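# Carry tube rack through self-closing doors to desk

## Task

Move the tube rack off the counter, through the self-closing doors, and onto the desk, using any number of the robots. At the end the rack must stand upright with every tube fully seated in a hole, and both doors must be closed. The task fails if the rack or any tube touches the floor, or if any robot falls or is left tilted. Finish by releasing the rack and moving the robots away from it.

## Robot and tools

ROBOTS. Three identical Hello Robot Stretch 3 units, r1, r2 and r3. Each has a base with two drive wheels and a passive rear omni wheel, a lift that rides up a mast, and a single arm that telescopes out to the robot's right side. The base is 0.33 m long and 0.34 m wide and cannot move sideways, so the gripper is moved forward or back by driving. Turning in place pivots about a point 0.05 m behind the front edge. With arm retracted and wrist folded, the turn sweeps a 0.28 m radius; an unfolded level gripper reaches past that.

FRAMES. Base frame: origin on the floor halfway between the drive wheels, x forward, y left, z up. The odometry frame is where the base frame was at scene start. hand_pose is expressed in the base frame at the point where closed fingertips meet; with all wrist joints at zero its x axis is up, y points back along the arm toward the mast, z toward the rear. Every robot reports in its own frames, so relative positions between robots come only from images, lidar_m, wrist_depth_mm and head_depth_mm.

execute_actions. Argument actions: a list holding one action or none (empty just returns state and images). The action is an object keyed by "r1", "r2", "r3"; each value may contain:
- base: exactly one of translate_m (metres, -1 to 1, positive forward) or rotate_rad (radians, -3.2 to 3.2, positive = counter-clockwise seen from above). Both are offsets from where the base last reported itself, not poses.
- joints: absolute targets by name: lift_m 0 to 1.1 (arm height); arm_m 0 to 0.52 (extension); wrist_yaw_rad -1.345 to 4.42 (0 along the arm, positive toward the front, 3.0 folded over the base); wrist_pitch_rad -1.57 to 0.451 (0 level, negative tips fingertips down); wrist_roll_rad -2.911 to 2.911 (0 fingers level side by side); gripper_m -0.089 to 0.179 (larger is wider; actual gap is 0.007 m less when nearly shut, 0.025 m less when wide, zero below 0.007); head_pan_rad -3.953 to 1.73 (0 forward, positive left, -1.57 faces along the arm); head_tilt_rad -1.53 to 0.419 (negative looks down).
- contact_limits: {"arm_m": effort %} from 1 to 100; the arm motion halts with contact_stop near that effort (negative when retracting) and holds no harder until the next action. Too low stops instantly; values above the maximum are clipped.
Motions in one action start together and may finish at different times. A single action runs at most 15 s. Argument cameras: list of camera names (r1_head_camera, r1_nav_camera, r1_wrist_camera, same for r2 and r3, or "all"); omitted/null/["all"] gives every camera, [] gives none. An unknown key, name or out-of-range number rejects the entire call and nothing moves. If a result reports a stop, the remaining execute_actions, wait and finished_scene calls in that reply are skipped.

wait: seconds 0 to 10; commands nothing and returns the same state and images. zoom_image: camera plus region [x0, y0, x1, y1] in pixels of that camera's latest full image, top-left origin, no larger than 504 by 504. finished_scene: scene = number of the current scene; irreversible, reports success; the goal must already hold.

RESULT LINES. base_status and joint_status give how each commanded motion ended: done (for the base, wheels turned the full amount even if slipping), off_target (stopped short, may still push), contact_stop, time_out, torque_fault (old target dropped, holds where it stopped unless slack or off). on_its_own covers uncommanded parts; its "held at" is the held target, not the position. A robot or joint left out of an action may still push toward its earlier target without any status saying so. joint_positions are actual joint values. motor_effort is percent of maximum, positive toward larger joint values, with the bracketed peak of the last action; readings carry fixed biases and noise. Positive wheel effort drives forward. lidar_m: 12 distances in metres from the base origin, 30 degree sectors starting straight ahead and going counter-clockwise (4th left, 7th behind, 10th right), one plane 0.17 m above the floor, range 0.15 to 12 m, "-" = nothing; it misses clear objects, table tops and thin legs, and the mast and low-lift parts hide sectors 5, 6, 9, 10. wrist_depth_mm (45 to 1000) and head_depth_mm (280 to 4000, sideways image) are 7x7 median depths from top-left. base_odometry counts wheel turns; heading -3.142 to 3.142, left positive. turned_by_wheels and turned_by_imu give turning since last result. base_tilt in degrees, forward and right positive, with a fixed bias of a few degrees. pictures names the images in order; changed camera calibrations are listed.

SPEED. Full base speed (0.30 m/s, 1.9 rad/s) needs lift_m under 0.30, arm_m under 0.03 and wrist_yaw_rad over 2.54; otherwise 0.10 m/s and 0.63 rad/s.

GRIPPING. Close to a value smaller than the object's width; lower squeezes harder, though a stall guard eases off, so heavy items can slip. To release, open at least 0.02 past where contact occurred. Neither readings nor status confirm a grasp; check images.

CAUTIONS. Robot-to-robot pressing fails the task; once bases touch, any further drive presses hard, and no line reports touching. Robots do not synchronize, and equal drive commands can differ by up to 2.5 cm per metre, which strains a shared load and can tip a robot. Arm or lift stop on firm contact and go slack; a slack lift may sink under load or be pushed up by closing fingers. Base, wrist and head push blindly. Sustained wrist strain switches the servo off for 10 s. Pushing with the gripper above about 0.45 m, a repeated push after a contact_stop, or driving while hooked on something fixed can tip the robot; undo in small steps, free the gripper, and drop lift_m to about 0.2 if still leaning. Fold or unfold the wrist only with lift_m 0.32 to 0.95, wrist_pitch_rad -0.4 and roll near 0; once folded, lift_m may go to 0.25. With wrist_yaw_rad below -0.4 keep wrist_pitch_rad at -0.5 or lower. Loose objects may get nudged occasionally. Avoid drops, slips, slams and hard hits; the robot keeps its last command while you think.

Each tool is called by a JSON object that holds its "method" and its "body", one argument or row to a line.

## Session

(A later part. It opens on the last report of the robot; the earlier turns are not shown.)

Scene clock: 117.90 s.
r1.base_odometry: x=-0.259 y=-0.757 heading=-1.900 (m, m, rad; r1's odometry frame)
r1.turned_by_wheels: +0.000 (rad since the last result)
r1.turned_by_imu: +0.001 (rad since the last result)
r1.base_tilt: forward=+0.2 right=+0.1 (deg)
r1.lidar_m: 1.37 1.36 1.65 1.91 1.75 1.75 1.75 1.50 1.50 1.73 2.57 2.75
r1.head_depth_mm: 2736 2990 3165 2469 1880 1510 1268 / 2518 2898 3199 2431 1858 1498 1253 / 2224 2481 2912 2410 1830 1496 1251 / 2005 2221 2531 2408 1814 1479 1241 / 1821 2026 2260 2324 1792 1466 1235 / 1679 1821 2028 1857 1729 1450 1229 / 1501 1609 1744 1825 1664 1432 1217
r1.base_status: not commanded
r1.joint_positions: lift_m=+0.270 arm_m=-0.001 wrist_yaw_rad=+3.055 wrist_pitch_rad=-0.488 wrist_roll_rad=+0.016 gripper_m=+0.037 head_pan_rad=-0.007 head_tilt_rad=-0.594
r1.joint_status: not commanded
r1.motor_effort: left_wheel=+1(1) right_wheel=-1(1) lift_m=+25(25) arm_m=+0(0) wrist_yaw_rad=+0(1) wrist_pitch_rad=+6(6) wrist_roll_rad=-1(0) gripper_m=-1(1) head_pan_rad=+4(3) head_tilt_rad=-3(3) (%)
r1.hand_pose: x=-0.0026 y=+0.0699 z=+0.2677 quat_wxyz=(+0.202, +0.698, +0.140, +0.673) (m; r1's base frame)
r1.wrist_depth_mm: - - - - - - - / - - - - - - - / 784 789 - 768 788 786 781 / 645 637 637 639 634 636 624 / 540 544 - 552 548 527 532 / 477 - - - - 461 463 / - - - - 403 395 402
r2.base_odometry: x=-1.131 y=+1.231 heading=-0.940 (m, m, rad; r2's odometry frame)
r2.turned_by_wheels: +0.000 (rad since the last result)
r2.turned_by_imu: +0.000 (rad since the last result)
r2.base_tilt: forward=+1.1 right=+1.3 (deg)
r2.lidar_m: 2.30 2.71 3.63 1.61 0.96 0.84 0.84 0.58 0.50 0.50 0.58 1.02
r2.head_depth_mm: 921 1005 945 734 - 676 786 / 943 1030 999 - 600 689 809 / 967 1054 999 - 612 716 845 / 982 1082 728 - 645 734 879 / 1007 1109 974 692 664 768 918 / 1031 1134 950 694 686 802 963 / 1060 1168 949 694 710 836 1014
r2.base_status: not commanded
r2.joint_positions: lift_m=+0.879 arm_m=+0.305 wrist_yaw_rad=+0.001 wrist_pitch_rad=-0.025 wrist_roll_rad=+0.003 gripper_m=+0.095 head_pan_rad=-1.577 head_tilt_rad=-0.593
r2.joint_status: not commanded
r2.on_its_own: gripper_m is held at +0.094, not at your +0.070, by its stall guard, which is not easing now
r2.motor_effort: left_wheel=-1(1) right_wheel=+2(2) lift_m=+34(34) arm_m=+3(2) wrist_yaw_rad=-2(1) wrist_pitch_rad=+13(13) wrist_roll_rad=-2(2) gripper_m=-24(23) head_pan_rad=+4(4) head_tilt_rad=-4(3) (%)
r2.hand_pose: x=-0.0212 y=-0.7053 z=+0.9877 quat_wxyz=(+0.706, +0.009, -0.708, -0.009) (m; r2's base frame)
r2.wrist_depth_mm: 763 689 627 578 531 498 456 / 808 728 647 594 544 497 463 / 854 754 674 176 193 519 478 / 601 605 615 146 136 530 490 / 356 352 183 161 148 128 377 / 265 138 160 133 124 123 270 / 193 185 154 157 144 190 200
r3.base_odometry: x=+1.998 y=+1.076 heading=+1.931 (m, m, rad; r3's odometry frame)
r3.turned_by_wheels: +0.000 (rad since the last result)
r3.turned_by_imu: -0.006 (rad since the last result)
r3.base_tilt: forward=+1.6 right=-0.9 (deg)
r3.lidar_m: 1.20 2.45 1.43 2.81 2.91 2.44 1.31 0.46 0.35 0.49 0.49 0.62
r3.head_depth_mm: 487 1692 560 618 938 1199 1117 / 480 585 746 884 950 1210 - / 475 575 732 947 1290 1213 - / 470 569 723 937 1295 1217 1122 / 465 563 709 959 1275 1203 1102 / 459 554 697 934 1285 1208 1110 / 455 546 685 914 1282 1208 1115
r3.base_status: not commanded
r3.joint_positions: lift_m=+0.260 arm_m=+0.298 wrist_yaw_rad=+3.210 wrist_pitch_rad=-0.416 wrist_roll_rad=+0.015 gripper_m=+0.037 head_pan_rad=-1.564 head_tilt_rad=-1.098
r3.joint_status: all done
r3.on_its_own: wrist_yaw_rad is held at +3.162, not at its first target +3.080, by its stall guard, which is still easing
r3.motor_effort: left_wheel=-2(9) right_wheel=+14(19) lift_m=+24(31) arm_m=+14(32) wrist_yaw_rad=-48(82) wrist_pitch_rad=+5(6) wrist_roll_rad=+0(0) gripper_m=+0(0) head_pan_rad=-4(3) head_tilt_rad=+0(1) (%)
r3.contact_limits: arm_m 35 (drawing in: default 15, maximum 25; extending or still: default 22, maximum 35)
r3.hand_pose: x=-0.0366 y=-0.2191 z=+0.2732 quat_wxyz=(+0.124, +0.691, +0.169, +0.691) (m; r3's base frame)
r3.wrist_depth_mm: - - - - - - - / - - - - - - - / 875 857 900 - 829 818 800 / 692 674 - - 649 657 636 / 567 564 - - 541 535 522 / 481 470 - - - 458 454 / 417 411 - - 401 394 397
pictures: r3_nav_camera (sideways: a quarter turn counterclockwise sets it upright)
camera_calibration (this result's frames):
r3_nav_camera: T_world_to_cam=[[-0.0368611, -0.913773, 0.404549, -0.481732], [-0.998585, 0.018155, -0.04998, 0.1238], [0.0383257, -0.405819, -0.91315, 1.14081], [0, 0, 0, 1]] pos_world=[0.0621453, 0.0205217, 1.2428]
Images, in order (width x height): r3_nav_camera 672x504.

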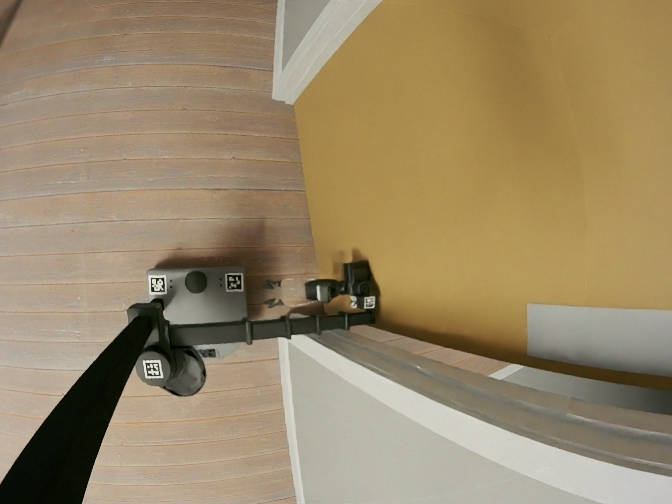

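{"method": "execute_actions", "body": {
  "actions": [
    {"r2":{"joints":{"lift_m":0.852}},"r3":{"joints":{"arm_m":0.2,"wrist_yaw_rad":3.5}},"r1":{"base":{"translate_m":0.59}}}
  ],
  "cameras": []
}}

{"method": "execute_actions", "body": {
  "actions": [
    {"r2":{"joints":{"gripper_m":0.179}},"r1":{"base":{"rotate_rad":-2.45},"joints":{"head_pan_rad":-3.14,"head_tilt_rad":-0.9}}}
  ],
  "cameras": []
}}

{"method": "execute_actions", "body": {
  "actions": [
    {"r2":{"joints":{"lift_m":0.895,"wrist_pitch_rad":-0.2}},"r1":{"base":{"translate_m":-0.2}}}
  ],
  "cameras": ["r2_wrist_camera","r1_nav_camera","r3_nav_camera"]
}}

Scene clock: 159.50 s.
r1.base_odometry: x=-0.449 y=-1.315 heading=-1.900 (m, m, rad; r1's odometry frame)
r1.turned_by_wheels: +0.000 (rad since the last result)
r1.turned_by_imu: +0.001 (rad since the last result)
r1.base_tilt: forward=+0.2 right=+0.2 (deg)
r1.lidar_m: 1.44 0.81 1.32 1.43 2.17 2.17 2.23 1.91 1.91 2.20 2.23 2.22
r1.head_depth_mm: 2129 2456 2777 2471 1878 1516 1267 / 1882 2154 2518 2416 1857 1500 1252 / 1657 1876 2152 2315 1842 1490 1246 / 1503 1664 1890 2113 1820 1479 1240 / 1373 1502 1681 1892 1802 1468 1225 / 1247 1376 1512 1683 1766 1410 1220 / 1152 1256 1371 1525 1055 1229 1184
r1.base_status: done
r1.joint_positions: lift_m=+0.270 arm_m=-0.001 wrist_yaw_rad=+3.055 wrist_pitch_rad=-0.488 wrist_roll_rad=+0.016 gripper_m=+0.037 head_pan_rad=-0.007 head_tilt_rad=-0.594
r1.joint_status: not commanded
r1.motor_effort: left_wheel=+1(10) right_wheel=-1(3) lift_m=+25(25) arm_m=+1(0) wrist_yaw_rad=-1(0) wrist_pitch_rad=+6(6) wrist_roll_rad=-1(1) gripper_m=+0(1) head_pan_rad=+4(5) head_tilt_rad=-3(3) (%)
r1.hand_pose: x=-0.0026 y=+0.0699 z=+0.2677 quat_wxyz=(+0.202, +0.698, +0.140, +0.673) (m; r1's base frame)
r1.wrist_depth_mm: - - - - - - - / - - - - - 995 - / 785 785 - 790 774 792 784 / 640 628 648 649 622 639 621 / 539 537 - 553 556 527 534 / 474 - - - - 460 458 / - - - - 400 404 402
r2.base_odometry: x=-1.131 y=+1.231 heading=-0.940 (m, m, rad; r2's odometry frame)
r2.turned_by_wheels: +0.000 (rad since the last result)
r2.turned_by_imu: +0.000 (rad since the last result)
r2.base_tilt: forward=+1.2 right=+1.3 (deg)
r2.lidar_m: 2.30 2.71 3.60 1.62 0.96 0.84 0.84 0.58 0.50 0.50 0.58 1.02
r2.head_depth_mm: 921 1005 948 717 - - 809 / 939 1031 948 - 617 696 809 / 964 1055 946 - 636 713 845 / 985 1084 721 - 651 738 880 / 1007 1107 948 692 661 773 923 / 1038 1137 948 692 684 802 967 / 1055 1173 947 693 711 836 1015
r2.base_status: not commanded
r2.joint_positions: lift_m=+0.852 arm_m=+0.305 wrist_yaw_rad=+0.001 wrist_pitch_rad=-0.022 wrist_roll_rad=+0.002 gripper_m=+0.095 head_pan_rad=-1.577 head_tilt_rad=-0.594
r2.joint_status: all done
r2.on_its_own: gripper_m is held at +0.094, not at your +0.070, by its stall guard, which is not easing now
r2.motor_effort: left_wheel=-1(1) right_wheel=+2(3) lift_m=+16(29) arm_m=+1(1) wrist_yaw_rad=-2(0) wrist_pitch_rad=+12(13) wrist_roll_rad=-1(2) gripper_m=-18(23) head_pan_rad=+4(4) head_tilt_rad=-3(2) (%)
r2.hand_pose: x=-0.0212 y=-0.7055 z=+0.9614 quat_wxyz=(+0.707, +0.008, -0.707, -0.008) (m; r2's base frame)
r2.wrist_depth_mm: 791 702 637 573 527 495 455 / 811 727 664 562 535 501 464 / 864 753 679 154 163 516 480 / 489 492 202 136 149 507 489 / 287 315 162 156 159 143 311 / 202 192 165 143 140 140 221 / - 156 149 147 146 158 163
r3.base_odometry: x=+1.998 y=+1.076 heading=+1.932 (m, m, rad; r3's odometry frame)
r3.turned_by_wheels: +0.000 (rad since the last result)
r3.turned_by_imu: -0.001 (rad since the last result)
r3.base_tilt: forward=+1.7 right=-0.7 (deg)
r3.lidar_m: 1.19 2.45 0.91 0.90 2.91 2.44 1.33 0.46 0.35 0.40 0.41 0.56
r3.head_depth_mm: 372 451 532 617 945 1192 1113 / 372 451 572 740 951 1215 - / 376 455 574 785 - 1233 - / 376 456 577 791 1261 1212 1123 / 377 455 579 791 1241 1201 1104 / 377 458 580 792 1258 1203 1111 / 378 459 583 798 1266 1209 1117
r3.base_status: not commanded
r3.joint_positions: lift_m=+0.260 arm_m=+0.200 wrist_yaw_rad=+3.498 wrist_pitch_rad=-0.416 wrist_roll_rad=+0.016 gripper_m=+0.037 head_pan_rad=-1.564 head_tilt_rad=-1.098
r3.joint_status: all done
r3.motor_effort: left_wheel=+0(9) right_wheel=+1(26) lift_m=+24(24) arm_m=-3(11) wrist_yaw_rad=+3(11) wrist_pitch_rad=+5(5) wrist_roll_rad=+0(0) gripper_m=+0(0) head_pan_rad=-4(4) head_tilt_rad=-1(1) (%)
r3.hand_pose: x=-0.0996 y=-0.1348 z=+0.2732 quat_wxyz=(+0.023, +0.660, +0.266, +0.702) (m; r3's base frame)
r3.wrist_depth_mm: - - - - - - 882 / - - - - - - 886 / 883 851 851 883 860 819 813 / 682 675 672 - - 653 638 / 557 561 569 - - - 526 / 479 469 - - - - 453 / 413 414 - - - - 395
pictures: none
No camera images: the call's "cameras" was empty. Leave "cameras" out to get every camera's image.

Scene clock: 162.23 s.
r1.base_odometry: x=-0.449 y=-1.315 heading=+1.934 (m, m, rad; r1's odometry frame)
r1.turned_by_wheels: -2.450 (rad since the last result)
r1.turned_by_imu: -2.424 (rad since the last result)
r1.base_tilt: forward=+0.1 right=+0.2 (deg)
r1.lidar_m: 1.91 1.94 2.50 2.23 1.95 0.82 0.81 1.34 1.62 2.16 2.20 2.04
r1.head_depth_mm: 1057 1318 1582 1721 1475 1285 1161 / 1147 1202 1179 1392 1431 1277 1150 / 1187 1382 1469 1409 1399 1269 - / 1180 1372 1636 1597 1408 1259 - / 1169 1358 1625 1653 1421 1245 - / 1161 1357 1604 1647 1412 1239 1137 / 1154 1340 1590 1622 1412 1233 1108
r1.base_status: done
r1.joint_positions: lift_m=+0.270 arm_m=-0.001 wrist_yaw_rad=+3.055 wrist_pitch_rad=-0.488 wrist_roll_rad=+0.016 gripper_m=+0.037 head_pan_rad=-3.133 head_tilt_rad=-0.889
r1.joint_status: all done
r1.motor_effort: left_wheel=+2(11) right_wheel=-1(4) lift_m=+25(25) arm_m=+0(0) wrist_yaw_rad=-1(0) wrist_pitch_rad=+6(6) wrist_roll_rad=-1(1) gripper_m=+0(1) head_pan_rad=-4(51) head_tilt_rad=-5(30) (%)
r1.hand_pose: x=-0.0026 y=+0.0698 z=+0.2677 quat_wxyz=(+0.202, +0.698, +0.140, +0.673) (m; r1's base frame)
r1.wrist_depth_mm: - - - - - - - / - - - - - - - / 800 775 - 783 792 778 778 / 632 638 640 641 638 627 635 / 535 543 - 557 546 540 527 / 479 - - - - 454 448 / - - - - 405 401 396
r2.base_odometry: x=-1.131 y=+1.231 heading=-0.940 (m, m, rad; r2's odometry frame)
r2.turned_by_wheels: +0.000 (rad since the last result)
r2.turned_by_imu: +0.000 (rad since the last result)
r2.base_tilt: forward=+1.1 right=+1.3 (deg)
r2.lidar_m: 2.30 2.71 3.62 1.61 0.96 0.84 0.84 0.58 0.50 0.50 0.58 1.02
r2.head_depth_mm: 921 1006 943 718 - - 809 / 941 1027 948 - 617 694 807 / 966 1052 946 - 637 716 842 / 987 1077 719 - 650 737 883 / 1008 1107 947 681 661 771 923 / 1032 1140 950 693 687 803 967 / 1059 1171 949 694 709 838 1016
r2.base_status: not commanded
r2.joint_positions: lift_m=+0.852 arm_m=+0.305 wrist_yaw_rad=+0.001 wrist_pitch_rad=-0.022 wrist_roll_rad=+0.002 gripper_m=+0.179 head_pan_rad=-1.577 head_tilt_rad=-0.594
r2.joint_status: all done
r2.motor_effort: left_wheel=+0(0) right_wheel=+2(2) lift_m=+16(16) arm_m=+1(1) wrist_yaw_rad=-1(2) wrist_pitch_rad=+12(12) wrist_roll_rad=-1(1) gripper_m=+0(96) head_pan_rad=+4(4) head_tilt_rad=-3(3) (%)
r2.hand_pose: x=-0.0212 y=-0.7055 z=+0.9614 quat_wxyz=(+0.707, +0.008, -0.707, -0.008) (m; r2's base frame)
r2.wrist_depth_mm: 759 703 623 578 530 493 457 / 819 733 659 584 537 500 469 / 883 757 683 150 162 508 483 / 487 500 200 135 156 513 486 / 284 318 162 162 141 258 310 / 214 193 163 145 143 188 230 / 149 157 154 154 150 158 159
r3.base_odometry: x=+1.998 y=+1.076 heading=+1.932 (m, m, rad; r3's odometry frame)
r3.turned_by_wheels: +0.000 (rad since the last result)
r3.turned_by_imu: +0.000 (rad since the last result)
r3.base_tilt: forward=+1.7 right=-0.7 (deg)
r3.lidar_m: 1.19 2.45 2.93 0.84 2.91 2.43 1.33 0.46 0.35 0.40 0.42 0.56
r3.head_depth_mm: 371 451 532 617 942 1193 1113 / 373 451 574 744 954 1212 - / 374 455 575 782 - 1228 - / 375 457 577 788 1255 1213 1128 / 377 458 579 794 1250 1200 1101 / 377 457 582 792 1255 1205 1111 / 378 459 584 801 1264 1207 1111
r3.base_status: not commanded
r3.joint_positions: lift_m=+0.260 arm_m=+0.200 wrist_yaw_rad=+3.498 wrist_pitch_rad=-0.416 wrist_roll_rad=+0.016 gripper_m=+0.037 head_pan_rad=-1.564 head_tilt_rad=-1.098
r3.joint_status: not commanded
r3.motor_effort: left_wheel=+0(0) right_wheel=+1(2) lift_m=+24(24) arm_m=-3(3) wrist_yaw_rad=+2(3) wrist_pitch_rad=+5(5) wrist_roll_rad=+0(0) gripper_m=+0(0) head_pan_rad=-4(4) head_tilt_rad=+0(0) (%)
r3.hand_pose: x=-0.0996 y=-0.1348 z=+0.2732 quat_wxyz=(+0.023, +0.660, +0.266, +0.702) (m; r3's base frame)
r3.wrist_depth_mm: - - - - - - - / - - - - - 835 769 / 879 859 838 872 862 807 793 / 687 671 665 - - 654 639 / 562 560 580 - - - 532 / 479 471 - - - - 450 / 412 412 - - - - 395
pictures: none
No camera images: the call's "cameras" was empty. Leave "cameras" out to get every camera's image.

Scene clock: 164.63 s.
r1.base_odometry: x=-0.378 y=-1.502 heading=+1.934 (m, m, rad; r1's odometry frame)
r1.turned_by_wheels: +0.000 (rad since the last result)
r1.turned_by_imu: +0.001 (rad since the last result)
r1.base_tilt: forward=+0.2 right=+0.2 (deg)
r1.lidar_m: 2.11 2.14 2.28 2.27 1.64 0.62 0.71 1.14 1.36 2.18 2.23 2.26
r1.head_depth_mm: 892 604 1315 1532 1473 1280 1162 / 984 1128 1220 940 1277 1280 1148 / 1003 1166 1290 1402 1243 1263 - / 998 1158 1352 1613 1374 1258 - / 990 1150 1374 1592 1423 1253 - / 980 1143 1356 1579 1416 1237 1133 / 980 1129 1355 1568 1392 1239 1103
r1.base_status: done
r1.joint_positions: lift_m=+0.270 arm_m=-0.001 wrist_yaw_rad=+3.055 wrist_pitch_rad=-0.488 wrist_roll_rad=+0.016 gripper_m=+0.037 head_pan_rad=-3.133 head_tilt_rad=-0.890
r1.joint_status: not commanded
r1.motor_effort: left_wheel=+2(8) right_wheel=-1(5) lift_m=+25(25) arm_m=+0(0) wrist_yaw_rad=+0(1) wrist_pitch_rad=+6(6) wrist_roll_rad=+0(0) gripper_m=+0(1) head_pan_rad=-4(4) head_tilt_rad=-5(5) (%)
r1.hand_pose: x=-0.0026 y=+0.0698 z=+0.2677 quat_wxyz=(+0.202, +0.698, +0.140, +0.673) (m; r1's base frame)
r1.wrist_depth_mm: - - - - - - - / - - - - - 982 - / 786 804 - 790 775 779 761 / 646 648 640 631 624 634 629 / 547 544 - 547 547 535 532 / 474 - - - - 455 452 / - - - - 405 401 402
r2.base_odometry: x=-1.131 y=+1.231 heading=-0.940 (m, m, rad; r2's odometry frame)
r2.turned_by_wheels: +0.000 (rad since the last result)
r2.turned_by_imu: +0.000 (rad since the last result)
r2.base_tilt: forward=+1.0 right=+1.3 (deg)
r2.lidar_m: 2.30 2.71 3.60 1.62 0.96 0.84 0.84 0.58 0.50 0.50 0.58 1.02
r2.head_depth_mm: 924 1006 946 - - 668 778 / 940 1026 1069 - 599 690 807 / 961 1058 1055 - 600 714 844 / 985 1079 839 - 643 737 881 / 1008 1107 949 666 662 772 924 / 1033 1138 951 692 685 801 968 / 1057 1171 945 694 711 836 1014
r2.base_status: not commanded
r2.joint_positions: lift_m=+0.895 arm_m=+0.305 wrist_yaw_rad=+0.001 wrist_pitch_rad=-0.214 wrist_roll_rad=+0.002 gripper_m=+0.179 head_pan_rad=-1.577 head_tilt_rad=-0.594
r2.joint_status: all done
r2.motor_effort: left_wheel=+0(0) right_wheel=+2(2) lift_m=+33(34) arm_m=+1(1) wrist_yaw_rad=-1(1) wrist_pitch_rad=+8(11) wrist_roll_rad=-1(1) gripper_m=+0(1) head_pan_rad=+4(4) head_tilt_rad=-3(3) (%)
r2.hand_pose: x=-0.0212 y=-0.6951 z=+0.9552 quat_wxyz=(+0.703, +0.076, -0.703, -0.076) (m; r2's base frame)
r2.wrist_depth_mm: 744 661 611 555 510 473 439 / 790 722 644 151 514 491 460 / 527 534 545 150 175 501 481 / 329 332 160 137 142 344 346 / 240 254 181 163 165 222 250 / 197 181 174 172 155 185 203 / 149 155 156 157 158 159 156
r3.base_odometry: x=+1.998 y=+1.076 heading=+1.932 (m, m, rad; r3's odometry frame)
r3.turned_by_wheels: +0.000 (rad since the last result)
r3.turned_by_imu: +0.000 (rad since the last result)
r3.base_tilt: forward=+1.7 right=-0.7 (deg)
r3.lidar_m: 1.20 2.45 0.71 0.65 2.90 2.44 1.33 0.46 0.35 0.40 0.42 0.56
r3.head_depth_mm: 372 452 532 617 939 1191 1114 / 372 450 573 745 952 1214 - / 375 454 575 783 - 1228 - / 376 455 577 784 1272 1221 1123 / 377 457 580 794 1245 1204 1108 / 378 458 582 795 1244 1199 1108 / 377 459 585 797 1264 1207 1121
r3.base_status: not commanded
r3.joint_positions: lift_m=+0.260 arm_m=+0.200 wrist_yaw_rad=+3.498 wrist_pitch_rad=-0.416 wrist_roll_rad=+0.016 gripper_m=+0.037 head_pan_rad=-1.564 head_tilt_rad=-1.098
r3.joint_status: not commanded
r3.motor_effort: left_wheel=+0(0) right_wheel=+1(1) lift_m=+24(24) arm_m=-4(3) wrist_yaw_rad=+3(3) wrist_pitch_rad=+5(5) wrist_roll_rad=+0(0) gripper_m=+0(0) head_pan_rad=-4(4) head_tilt_rad=+0(0) (%)
r3.hand_pose: x=-0.0996 y=-0.1348 z=+0.2732 quat_wxyz=(+0.023, +0.660, +0.266, +0.702) (m; r3's base frame)
r3.wrist_depth_mm: - - - - - - - / - - - - - 703 657 / 873 860 859 884 847 694 634 / 687 681 670 - - 652 636 / 564 554 566 - - - 530 / 479 473 - - - - 452 / 413 412 - - - - 393
pictures: r1_nav_camera (sideways: a quarter turn counterclockwise sets it upright), r2_wrist_camera, r3_nav_camera (sideways: a quarter turn counterclockwise sets it upright)
camera_calibration (this result's frames):
r1_nav_camera: T_world_to_cam=[[-0.798197, -0.0456165, 0.600667, -0.736391], [-0.063081, 0.997976, -0.00803593, 0.0657259], [-0.599084, -0.0443049, -0.799459, 1.00213], [0, 0, 0, 1]] pos_world=[0.0167188, -0.0547854, 1.24401]
r2_wrist_camera: T_world_to_cam=[[-0.999539, -0.0301836, -0.00320275, -0.0346616], [-0.00896481, 0.394377, -0.918905, 1.17787], [0.028999, -0.918453, -0.394466, -0.099955], [0, 0, 0, 1]] pos_world=[-0.0211876, -0.557375, 1.04281]
r3_nav_camera: T_world_to_cam=[[-0.0368612, -0.913773, 0.404549, -0.481732], [-0.998585, 0.0181552, -0.04998, 0.1238], [0.0383257, -0.405819, -0.91315, 1.14081], [0, 0, 0, 1]] pos_world=[0.0621453, 0.0205217, 1.2428]
Images, in order (width x height): r1_nav_camera 672x504, r2_wrist_camera 644x364, r3_nav_camera 672x504.

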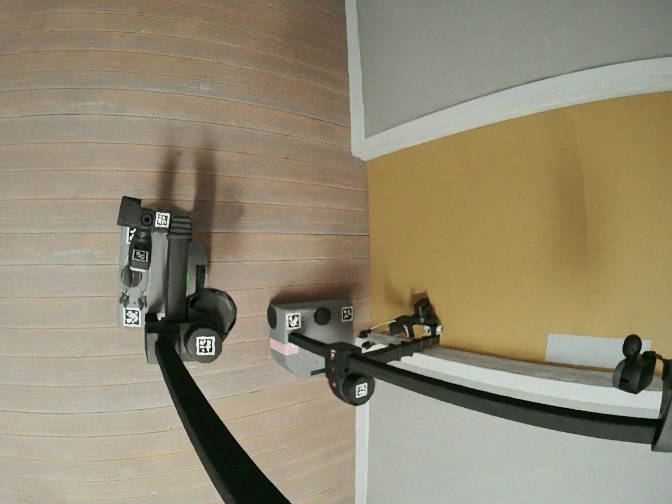

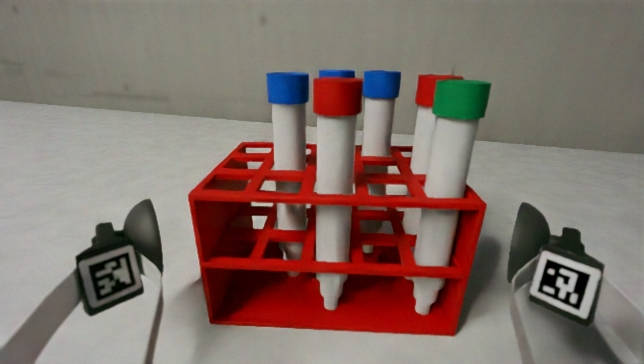

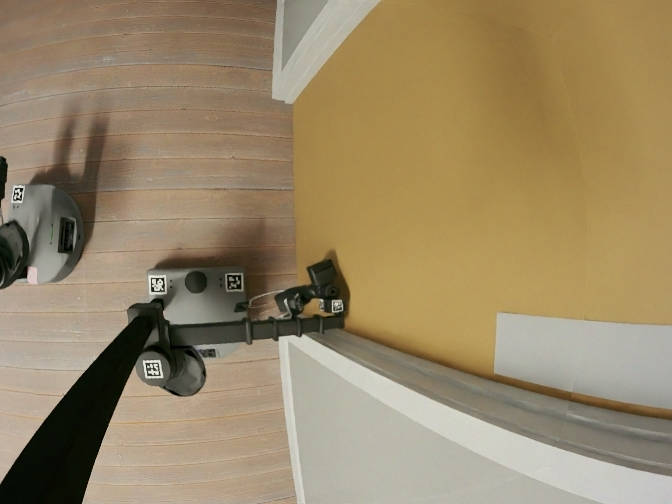

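{"method": "execute_actions", "body": {
  "actions": [
    {"r2":{"joints":{"arm_m":0.355}},"r1":{"base":{"rotate_rad":0.55}}}
  ],
  "cameras": ["r2_wrist_camera"]
}}

{"method": "execute_actions", "body": {
  "actions": [
    {"r2":{"joints":{"gripper_m":0.09}},"r1":{"base":{"translate_m":-0.26}}}
  ],
  "cameras": ["r2_wrist_camera"]
}}

{"method": "execute_actions", "body": {
  "actions": [
    {"r2":{"joints":{"lift_m":0.92}},"r1":{"base":{"rotate_rad":-0.47}},"r3":{"joints":{"arm_m":0.52},"contact_limits":{"arm_m":35}}}
  ],
  "cameras": ["r2_wrist_camera","r1_nav_camera","r3_nav_camera"]
}}

Scene clock: 175.90 s.
r1.base_odometry: x=-0.378 y=-1.502 heading=+2.484 (m, m, rad; r1's odometry frame)
r1.turned_by_wheels: +0.550 (rad since the last result)
r1.turned_by_imu: +0.547 (rad since the last result)
r1.base_tilt: forward=+0.2 right=+0.1 (deg)
r1.lidar_m: 2.16 2.27 2.18 1.59 0.62 0.71 1.15 1.39 2.19 2.23 2.24 2.11
r1.head_depth_mm: 959 1088 1243 1474 1443 1161 1162 / 1011 1143 1331 1579 1460 1276 1143 / 1055 1210 1422 1607 1455 1269 - / 1078 1250 1497 1674 1436 1263 - / 1083 1270 1511 1657 1415 1254 - / 1155 1361 1660 1647 1424 1241 1139 / 1219 1458 1781 1633 1401 1231 1102
r1.base_status: done
r1.joint_positions: lift_m=+0.270 arm_m=-0.001 wrist_yaw_rad=+3.055 wrist_pitch_rad=-0.488 wrist_roll_rad=+0.016 gripper_m=+0.037 head_pan_rad=-3.133 head_tilt_rad=-0.890
r1.joint_status: not commanded
r1.motor_effort: left_wheel=-2(10) right_wheel=+1(5) lift_m=+25(25) arm_m=+0(1) wrist_yaw_rad=+1(0) wrist_pitch_rad=+6(6) wrist_roll_rad=-1(1) gripper_m=+0(1) head_pan_rad=-4(4) head_tilt_rad=-4(5) (%)
r1.hand_pose: x=-0.0026 y=+0.0698 z=+0.2677 quat_wxyz=(+0.202, +0.698, +0.140, +0.673) (m; r1's base frame)
r1.wrist_depth_mm: 634 - - - - - - / 548 658 - - - - 997 / 517 659 - 789 782 773 790 / 577 634 639 639 620 632 632 / 537 545 - 550 556 524 530 / 473 - - - - 455 451 / - - - - 400 399 405
r2.base_odometry: x=-1.131 y=+1.231 heading=-0.940 (m, m, rad; r2's odometry frame)
r2.turned_by_wheels: +0.000 (rad since the last result)
r2.turned_by_imu: +0.000 (rad since the last result)
r2.base_tilt: forward=+1.1 right=+1.3 (deg)
r2.lidar_m: 2.30 2.71 3.61 1.61 0.96 0.84 0.84 0.58 0.50 0.50 0.58 1.02
r2.head_depth_mm: 922 1005 945 - - 676 777 / 941 1026 1084 642 600 689 811 / 965 1052 - 644 599 715 844 / 989 1079 1060 641 638 735 883 / 1009 1106 947 695 661 772 922 / 1031 1136 951 691 686 802 968 / 1059 1169 948 694 711 839 1014
r2.base_status: not commanded
r2.joint_positions: lift_m=+0.895 arm_m=+0.355 wrist_yaw_rad=+0.001 wrist_pitch_rad=-0.215 wrist_roll_rad=+0.002 gripper_m=+0.179 head_pan_rad=-1.577 head_tilt_rad=-0.594
r2.joint_status: all done
r2.motor_effort: left_wheel=+0(0) right_wheel=+2(2) lift_m=+33(33) arm_m=+3(2) wrist_yaw_rad=-2(2) wrist_pitch_rad=+8(8) wrist_roll_rad=-1(1) gripper_m=-1(0) head_pan_rad=+4(4) head_tilt_rad=-2(3) (%)
r2.hand_pose: x=-0.0213 y=-0.7449 z=+0.9550 quat_wxyz=(+0.703, +0.076, -0.703, -0.076) (m; r2's base frame)
r2.wrist_depth_mm: 683 613 547 507 470 436 404 / 748 664 595 143 475 446 422 / 526 526 490 99 151 98 443 / 326 335 145 127 138 299 349 / 237 118 146 115 115 107 249 / 196 148 146 125 141 118 203 / 150 155 147 143 144 148 156
r3.base_odometry: x=+1.998 y=+1.076 heading=+1.932 (m, m, rad; r3's odometry frame)
r3.turned_by_wheels: +0.000 (rad since the last result)
r3.turned_by_imu: +0.002 (rad since the last result)
r3.base_tilt: forward=+1.6 right=-0.7 (deg)
r3.lidar_m: 1.19 2.45 0.71 0.58 2.90 2.44 1.33 0.46 0.35 0.40 0.41 0.56
r3.head_depth_mm: 371 450 533 617 942 1198 1118 / 373 452 573 739 948 1205 - / 375 454 574 783 - 1227 - / 376 456 579 786 1259 1207 1119 / 377 458 578 791 1250 1202 1110 / 377 457 582 796 1245 1208 1112 / 379 459 583 799 1256 1212 1120
r3.base_status: not commanded
r3.joint_positions: lift_m=+0.260 arm_m=+0.200 wrist_yaw_rad=+3.498 wrist_pitch_rad=-0.416 wrist_roll_rad=+0.016 gripper_m=+0.037 head_pan_rad=-1.564 head_tilt_rad=-1.098
r3.joint_status: not commanded
r3.motor_effort: left_wheel=+0(0) right_wheel=+2(1) lift_m=+24(24) arm_m=-3(4) wrist_yaw_rad=+3(2) wrist_pitch_rad=+5(5) wrist_roll_rad=+0(0) gripper_m=+0(0) head_pan_rad=-3(5) head_tilt_rad=-1(0) (%)
r3.hand_pose: x=-0.0996 y=-0.1348 z=+0.2732 quat_wxyz=(+0.023, +0.660, +0.266, +0.702) (m; r3's base frame)
r3.wrist_depth_mm: - - - - - - - / - - - - - 750 636 / 895 871 862 876 847 746 633 / 698 669 671 - - 657 631 / 559 557 567 - - - 522 / 480 469 - - - - 450 / 416 412 - - - - 393
pictures: r2_wrist_camera
camera_calibration (this result's frames):
r2_wrist_camera: T_world_to_cam=[[-0.999547, -0.0299304, -0.00322016, -0.036022], [-0.00886574, 0.394917, -0.918674, 1.19756], [0.0287679, -0.918229, -0.395003, -0.14508], [0, 0, 0, 1]] pos_world=[-0.0212147, -0.607233, 1.04275]
Images, in order (width x height): r2_wrist_camera 644x364.

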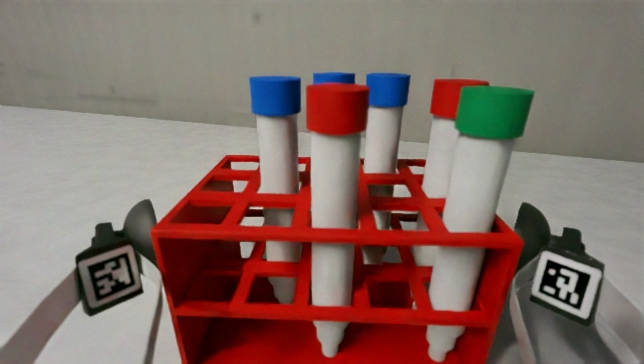

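Scene clock: 178.53 s.
r1.base_odometry: x=-0.172 y=-1.661 heading=+2.483 (m, m, rad; r1's odometry frame)
r1.turned_by_wheels: +0.000 (rad since the last result)
r1.turned_by_imu: +0.001 (rad since the last result)
r1.base_tilt: forward=+0.2 right=+0.2 (deg)
r1.lidar_m: 2.39 2.47 2.24 0.51 0.49 0.89 0.91 1.08 2.07 2.11 2.48 2.34
r1.head_depth_mm: 752 853 980 1153 1393 1278 1056 / 790 898 1047 1239 1430 1282 1150 / 826 952 1116 1339 1453 1265 - / 848 993 1178 1442 1434 1268 - / 828 961 1150 1455 1435 1242 - / 883 1040 1263 1530 1415 1235 1132 / 941 1119 1382 1589 1401 1230 1101
r1.base_status: done
r1.joint_positions: lift_m=+0.270 arm_m=-0.001 wrist_yaw_rad=+3.055 wrist_pitch_rad=-0.488 wrist_roll_rad=+0.016 gripper_m=+0.037 head_pan_rad=-3.133 head_tilt_rad=-0.890
r1.joint_status: not commanded
r1.motor_effort: left_wheel=-1(10) right_wheel=+1(4) lift_m=+25(25) arm_m=+0(0) wrist_yaw_rad=+0(1) wrist_pitch_rad=+6(6) wrist_roll_rad=-1(1) gripper_m=+0(0) head_pan_rad=-4(3) head_tilt_rad=-5(5) (%)
r1.hand_pose: x=-0.0026 y=+0.0698 z=+0.2677 quat_wxyz=(+0.202, +0.698, +0.140, +0.673) (m; r1's base frame)
r1.wrist_depth_mm: 758 848 - - - - - / 782 596 618 - - - - / 740 554 - 790 801 775 765 / 647 606 586 645 627 627 621 / 533 547 - 548 550 536 525 / 479 - - - - 459 456 / - - - - 400 406 400
r2.base_odometry: x=-1.131 y=+1.231 heading=-0.940 (m, m, rad; r2's odometry frame)
r2.turned_by_wheels: +0.000 (rad since the last result)
r2.turned_by_imu: +0.000 (rad since the last result)
r2.base_tilt: forward=+1.0 right=+1.3 (deg)
r2.lidar_m: 2.30 2.70 3.61 1.62 0.96 0.84 0.84 0.58 0.50 0.50 0.58 1.02
r2.head_depth_mm: 919 1005 945 - - 677 779 / 941 1026 1082 642 599 690 807 / 964 1054 - 642 601 715 844 / 987 1081 748 644 637 735 883 / 1006 1106 972 692 662 770 922 / 1033 1135 947 692 684 800 969 / 1057 1171 949 694 710 835 1019
r2.base_status: not commanded
r2.joint_positions: lift_m=+0.895 arm_m=+0.355 wrist_yaw_rad=+0.001 wrist_pitch_rad=-0.215 wrist_roll_rad=+0.002 gripper_m=+0.091 head_pan_rad=-1.577 head_tilt_rad=-0.594
r2.joint_status: all done
r2.motor_effort: left_wheel=+0(1) right_wheel=+2(2) lift_m=+33(33) arm_m=+3(3) wrist_yaw_rad=+0(1) wrist_pitch_rad=+8(8) wrist_roll_rad=-1(1) gripper_m=-20(100) head_pan_rad=+4(5) head_tilt_rad=-2(3) (%)
r2.hand_pose: x=-0.0213 y=-0.7449 z=+0.9550 quat_wxyz=(+0.703, +0.076, -0.703, -0.076) (m; r2's base frame)
r2.wrist_depth_mm: 704 616 558 508 470 435 406 / 741 657 602 506 472 452 424 / 529 530 538 136 165 459 450 / 329 329 161 136 148 318 347 / 238 241 157 137 140 130 249 / 189 177 156 147 145 141 198 / - 155 150 154 154 157 159
r3.base_odometry: x=+1.998 y=+1.076 heading=+1.932 (m, m, rad; r3's odometry frame)
r3.turned_by_wheels: +0.000 (rad since the last result)
r3.turned_by_imu: +0.000 (rad since the last result)
r3.base_tilt: forward=+1.7 right=-0.8 (deg)
r3.lidar_m: 1.19 2.44 0.40 2.81 2.91 2.43 1.32 0.46 0.35 0.40 0.42 0.56
r3.head_depth_mm: 372 451 533 616 940 1196 1119 / 373 451 574 743 949 1216 - / 375 454 572 783 - 1222 - / 376 456 579 790 1264 1214 1118 / 376 457 578 790 1248 1210 1118 / 377 459 581 792 1255 1206 1113 / 379 459 583 797 1266 1207 1118
r3.base_status: not commanded
r3.joint_positions: lift_m=+0.260 arm_m=+0.200 wrist_yaw_rad=+3.498 wrist_pitch_rad=-0.416 wrist_roll_rad=+0.016 gripper_m=+0.037 head_pan_rad=-1.564 head_tilt_rad=-1.098
r3.joint_status: not commanded
r3.motor_effort: left_wheel=+0(0) right_wheel=+0(2) lift_m=+24(24) arm_m=-3(3) wrist_yaw_rad=+3(3) wrist_pitch_rad=+5(5) wrist_roll_rad=+0(0) gripper_m=+0(0) head_pan_rad=-4(4) head_tilt_rad=+0(1) (%)
r3.hand_pose: x=-0.0996 y=-0.1348 z=+0.2732 quat_wxyz=(+0.023, +0.660, +0.266, +0.702) (m; r3's base frame)
r3.wrist_depth_mm: - - - - - - - / - - - - - - - / 869 871 856 877 849 814 533 / 678 682 680 - - 645 533 / 561 559 574 - - - 526 / 478 471 - - - - 456 / 411 409 - - - - 394
pictures: r2_wrist_camera
camera_calibration (this result's frames):
r2_wrist_camera: T_world_to_cam=[[-0.999547, -0.0299302, -0.00322545, -0.0360168], [-0.00886279, 0.39498, -0.918647, 1.19757], [0.0287693, -0.918202, -0.395066, -0.14501], [0, 0, 0, 1]] pos_world=[-0.0212148, -0.607243, 1.04274]
Images, in order (width x height): r2_wrist_camera 644x364.

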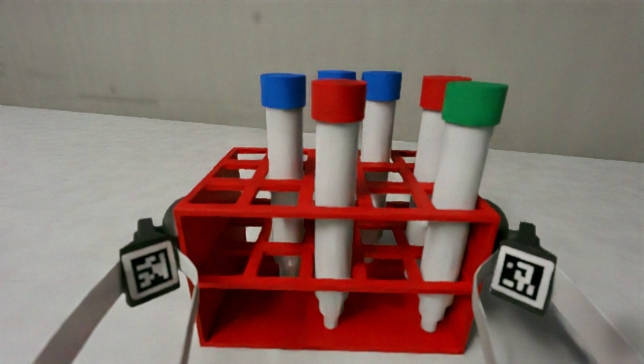

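Scene clock: 182.53 s.
r1.base_odometry: x=-0.172 y=-1.661 heading=+2.014 (m, m, rad; r1's odometry frame)
r1.turned_by_wheels: -0.470 (rad since the last result)
r1.turned_by_imu: -0.464 (rad since the last result)
r1.base_tilt: forward=+0.2 right=+0.1 (deg)
r1.lidar_m: 2.34 2.42 2.47 2.24 0.49 0.50 1.00 0.92 1.14 2.07 2.15 2.44
r1.head_depth_mm: 1069 2448 2069 1159 1240 1004 1147 / 1021 1211 1390 1668 1460 1119 1122 / 980 1156 1400 1646 1458 1248 - / 938 1103 1322 1588 1432 1266 - / 910 1056 1249 1537 1430 1241 - / 876 1011 1194 1449 1414 1238 1139 / 842 968 1136 1361 1396 1230 1103
r1.base_status: done
r1.joint_positions: lift_m=+0.270 arm_m=-0.001 wrist_yaw_rad=+3.055 wrist_pitch_rad=-0.488 wrist_roll_rad=+0.016 gripper_m=+0.037 head_pan_rad=-3.134 head_tilt_rad=-0.890
r1.joint_status: not commanded
r1.motor_effort: left_wheel=+1(9) right_wheel=-1(4) lift_m=+25(25) arm_m=-1(1) wrist_yaw_rad=+0(0) wrist_pitch_rad=+5(6) wrist_roll_rad=-1(1) gripper_m=+0(1) head_pan_rad=-4(3) head_tilt_rad=-5(5) (%)
r1.hand_pose: x=-0.0026 y=+0.0698 z=+0.2677 quat_wxyz=(+0.202, +0.698, +0.140, +0.673) (m; r1's base frame)
r1.wrist_depth_mm: - - - - - - - / 425 - - - - 991 987 / 443 591 - 791 781 771 784 / 405 581 637 641 619 622 630 / 441 535 - 547 549 537 525 / 471 - - - - 459 458 / - - - - 401 403 403
r2.base_odometry: x=-1.131 y=+1.231 heading=-0.940 (m, m, rad; r2's odometry frame)
r2.turned_by_wheels: +0.000 (rad since the last result)
r2.turned_by_imu: +0.000 (rad since the last result)
r2.base_tilt: forward=+1.1 right=+1.3 (deg)
r2.lidar_m: 2.30 2.71 3.61 1.62 0.96 0.84 0.84 0.58 0.50 0.50 0.58 1.02
r2.head_depth_mm: 920 1004 1000 - 580 675 777 / 941 1027 - 666 600 689 810 / 963 1049 - 665 600 715 845 / 986 1080 - 654 637 737 882 / 1011 1111 975 691 661 772 921 / 1033 1135 947 694 686 801 966 / 1059 1170 948 692 707 836 1017
r2.base_status: not commanded
r2.joint_positions: lift_m=+0.919 arm_m=+0.355 wrist_yaw_rad=+0.001 wrist_pitch_rad=-0.226 wrist_roll_rad=+0.002 gripper_m=+0.091 head_pan_rad=-1.577 head_tilt_rad=-0.594
r2.joint_status: all done
r2.motor_effort: left_wheel=-1(1) right_wheel=+2(2) lift_m=+34(35) arm_m=+2(1) wrist_yaw_rad=-1(1) wrist_pitch_rad=+14(14) wrist_roll_rad=-1(1) gripper_m=-20(21) head_pan_rad=+4(4) head_tilt_rad=-2(2) (%)
r2.hand_pose: x=-0.0213 y=-0.7440 z=+0.9773 quat_wxyz=(+0.702, +0.080, -0.703, -0.080) (m; r2's base frame)
r2.wrist_depth_mm: 688 615 560 507 474 433 403 / 729 661 593 521 488 457 425 / 594 597 614 150 159 480 446 / 377 379 190 131 146 391 398 / 277 293 163 161 161 142 287 / 219 210 163 142 141 141 231 / 186 181 153 150 148 178 185
r3.base_odometry: x=+1.998 y=+1.076 heading=+1.931 (m, m, rad; r3's odometry frame)
r3.turned_by_wheels: -0.001 (rad since the last result)
r3.turned_by_imu: -0.003 (rad since the last result)
r3.base_tilt: forward=+1.6 right=-0.8 (deg)
r3.lidar_m: 1.18 2.45 0.43 2.81 2.91 2.43 1.35 0.46 0.35 0.66 0.65 0.70
r3.head_depth_mm: 2068 1793 538 610 943 1193 1109 / 2015 1803 1591 861 945 1206 - / 704 858 1053 1408 1317 1218 - / 675 819 1005 1389 1305 1220 1118 / 649 776 972 1283 1314 1203 1103 / 622 744 913 1188 1321 1206 1105 / 600 708 865 1101 1327 1206 1114
r3.base_status: not commanded
r3.joint_positions: lift_m=+0.260 arm_m=+0.518 wrist_yaw_rad=+3.619 wrist_pitch_rad=-0.416 wrist_roll_rad=+0.016 gripper_m=+0.037 head_pan_rad=-1.564 head_tilt_rad=-1.098
r3.joint_status: all done
r3.on_its_own: wrist_yaw_rad is held at +3.600, not at your +3.500, by its stall guard, which is not easing now; right_wheel is at rest, and its effort (+27) is outside its rest range (-18 to +18); arm_m is at rest, and its effort (+15) is outside its rest range (-14 to +14); wrist_yaw_rad is at rest, and its effort (-19) is outside its rest range (-12 to +12)
r3.motor_effort: left_wheel=-12(13) right_wheel=+27(29) lift_m=+25(26) arm_m=+15(28) wrist_yaw_rad=-19(55) wrist_pitch_rad=+5(5) wrist_roll_rad=+0(0) gripper_m=+0(6) head_pan_rad=-4(3) head_tilt_rad=+0(0) (%)
r3.contact_limits: arm_m 35 (drawing in: default 15, maximum 25; extending or still: default 22, maximum 35)
r3.hand_pose: x=-0.1245 y=-0.4635 z=+0.2731 quat_wxyz=(-0.019, +0.643, +0.306, +0.702) (m; r3's base frame)
r3.wrist_depth_mm: 205 177 140 166 - - - / 238 200 152 180 - - 738 / 285 230 170 197 - - 721 / 347 268 195 219 - - 633 / 434 323 233 256 - - 530 / 463 375 310 289 - 452 452 / 413 409 323 315 396 397 395
pictures: r1_nav_camera (sideways: a quarter turn counterclockwise sets it upright), r2_wrist_camera, r3_nav_camera (sideways: a quarter turn counterclockwise sets it upright)
camera_calibration (this result's frames):
r1_nav_camera: T_world_to_cam=[[-0.798275, -0.0454659, 0.600574, -0.736269], [-0.0628911, 0.997988, -0.0080423, 0.0657331], [-0.599, -0.0441908, -0.799529, 1.00221], [0, 0, 0, 1]] pos_world=[0.0167151, -0.0547873, 1.24401]
r2_wrist_camera: T_world_to_cam=[[-0.999547, -0.0298932, -0.00353495, -0.0355903], [-0.0088722, 0.404789, -0.914367, 1.22087], [0.0287643, -0.913921, -0.404871, -0.122641], [0, 0, 0, 1]] pos_world=[-0.0212147, -0.607341, 1.06654]
r3_nav_camera: T_world_to_cam=[[-0.0368625, -0.913735, 0.404636, -0.481845], [-0.998585, 0.0181516, -0.0499823, 0.123803], [0.0383258, -0.405906, -0.913111, 1.14076], [0, 0, 0, 1]] pos_world=[0.0621454, 0.020516, 1.2428]
Images, in order (width x height): r1_nav_camera 672x504, r2_wrist_camera 644x364, r3_nav_camera 672x504.

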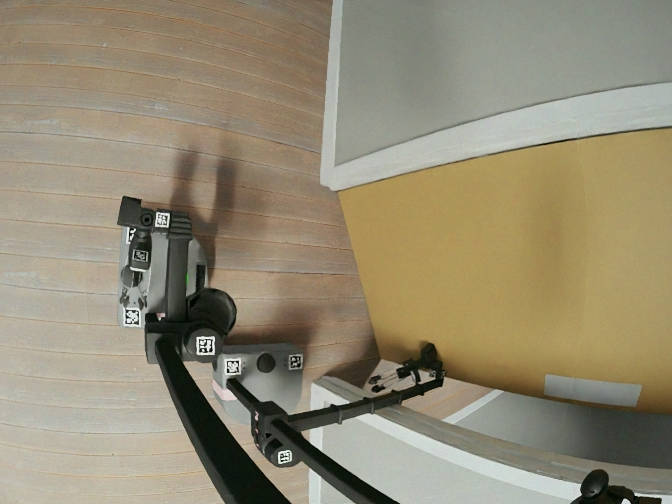

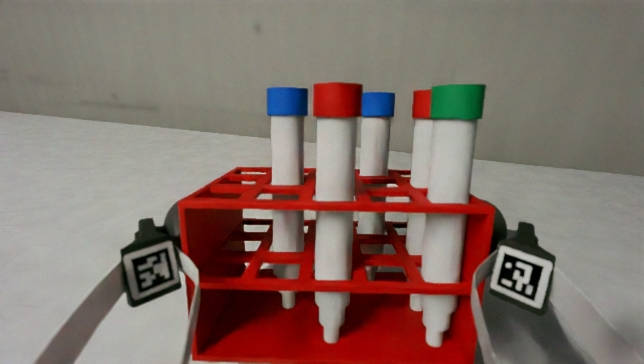

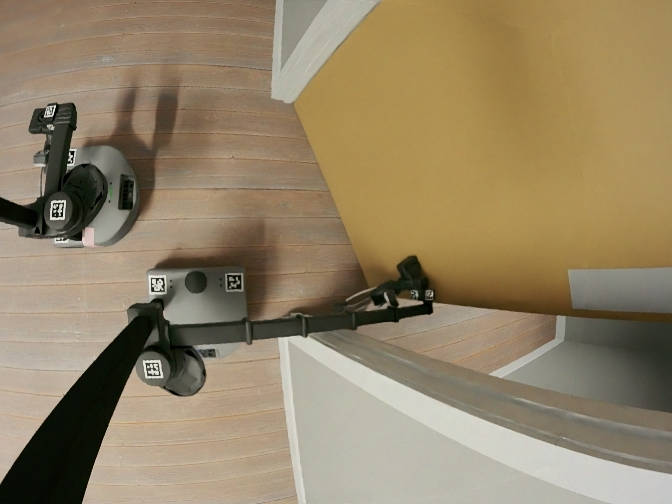

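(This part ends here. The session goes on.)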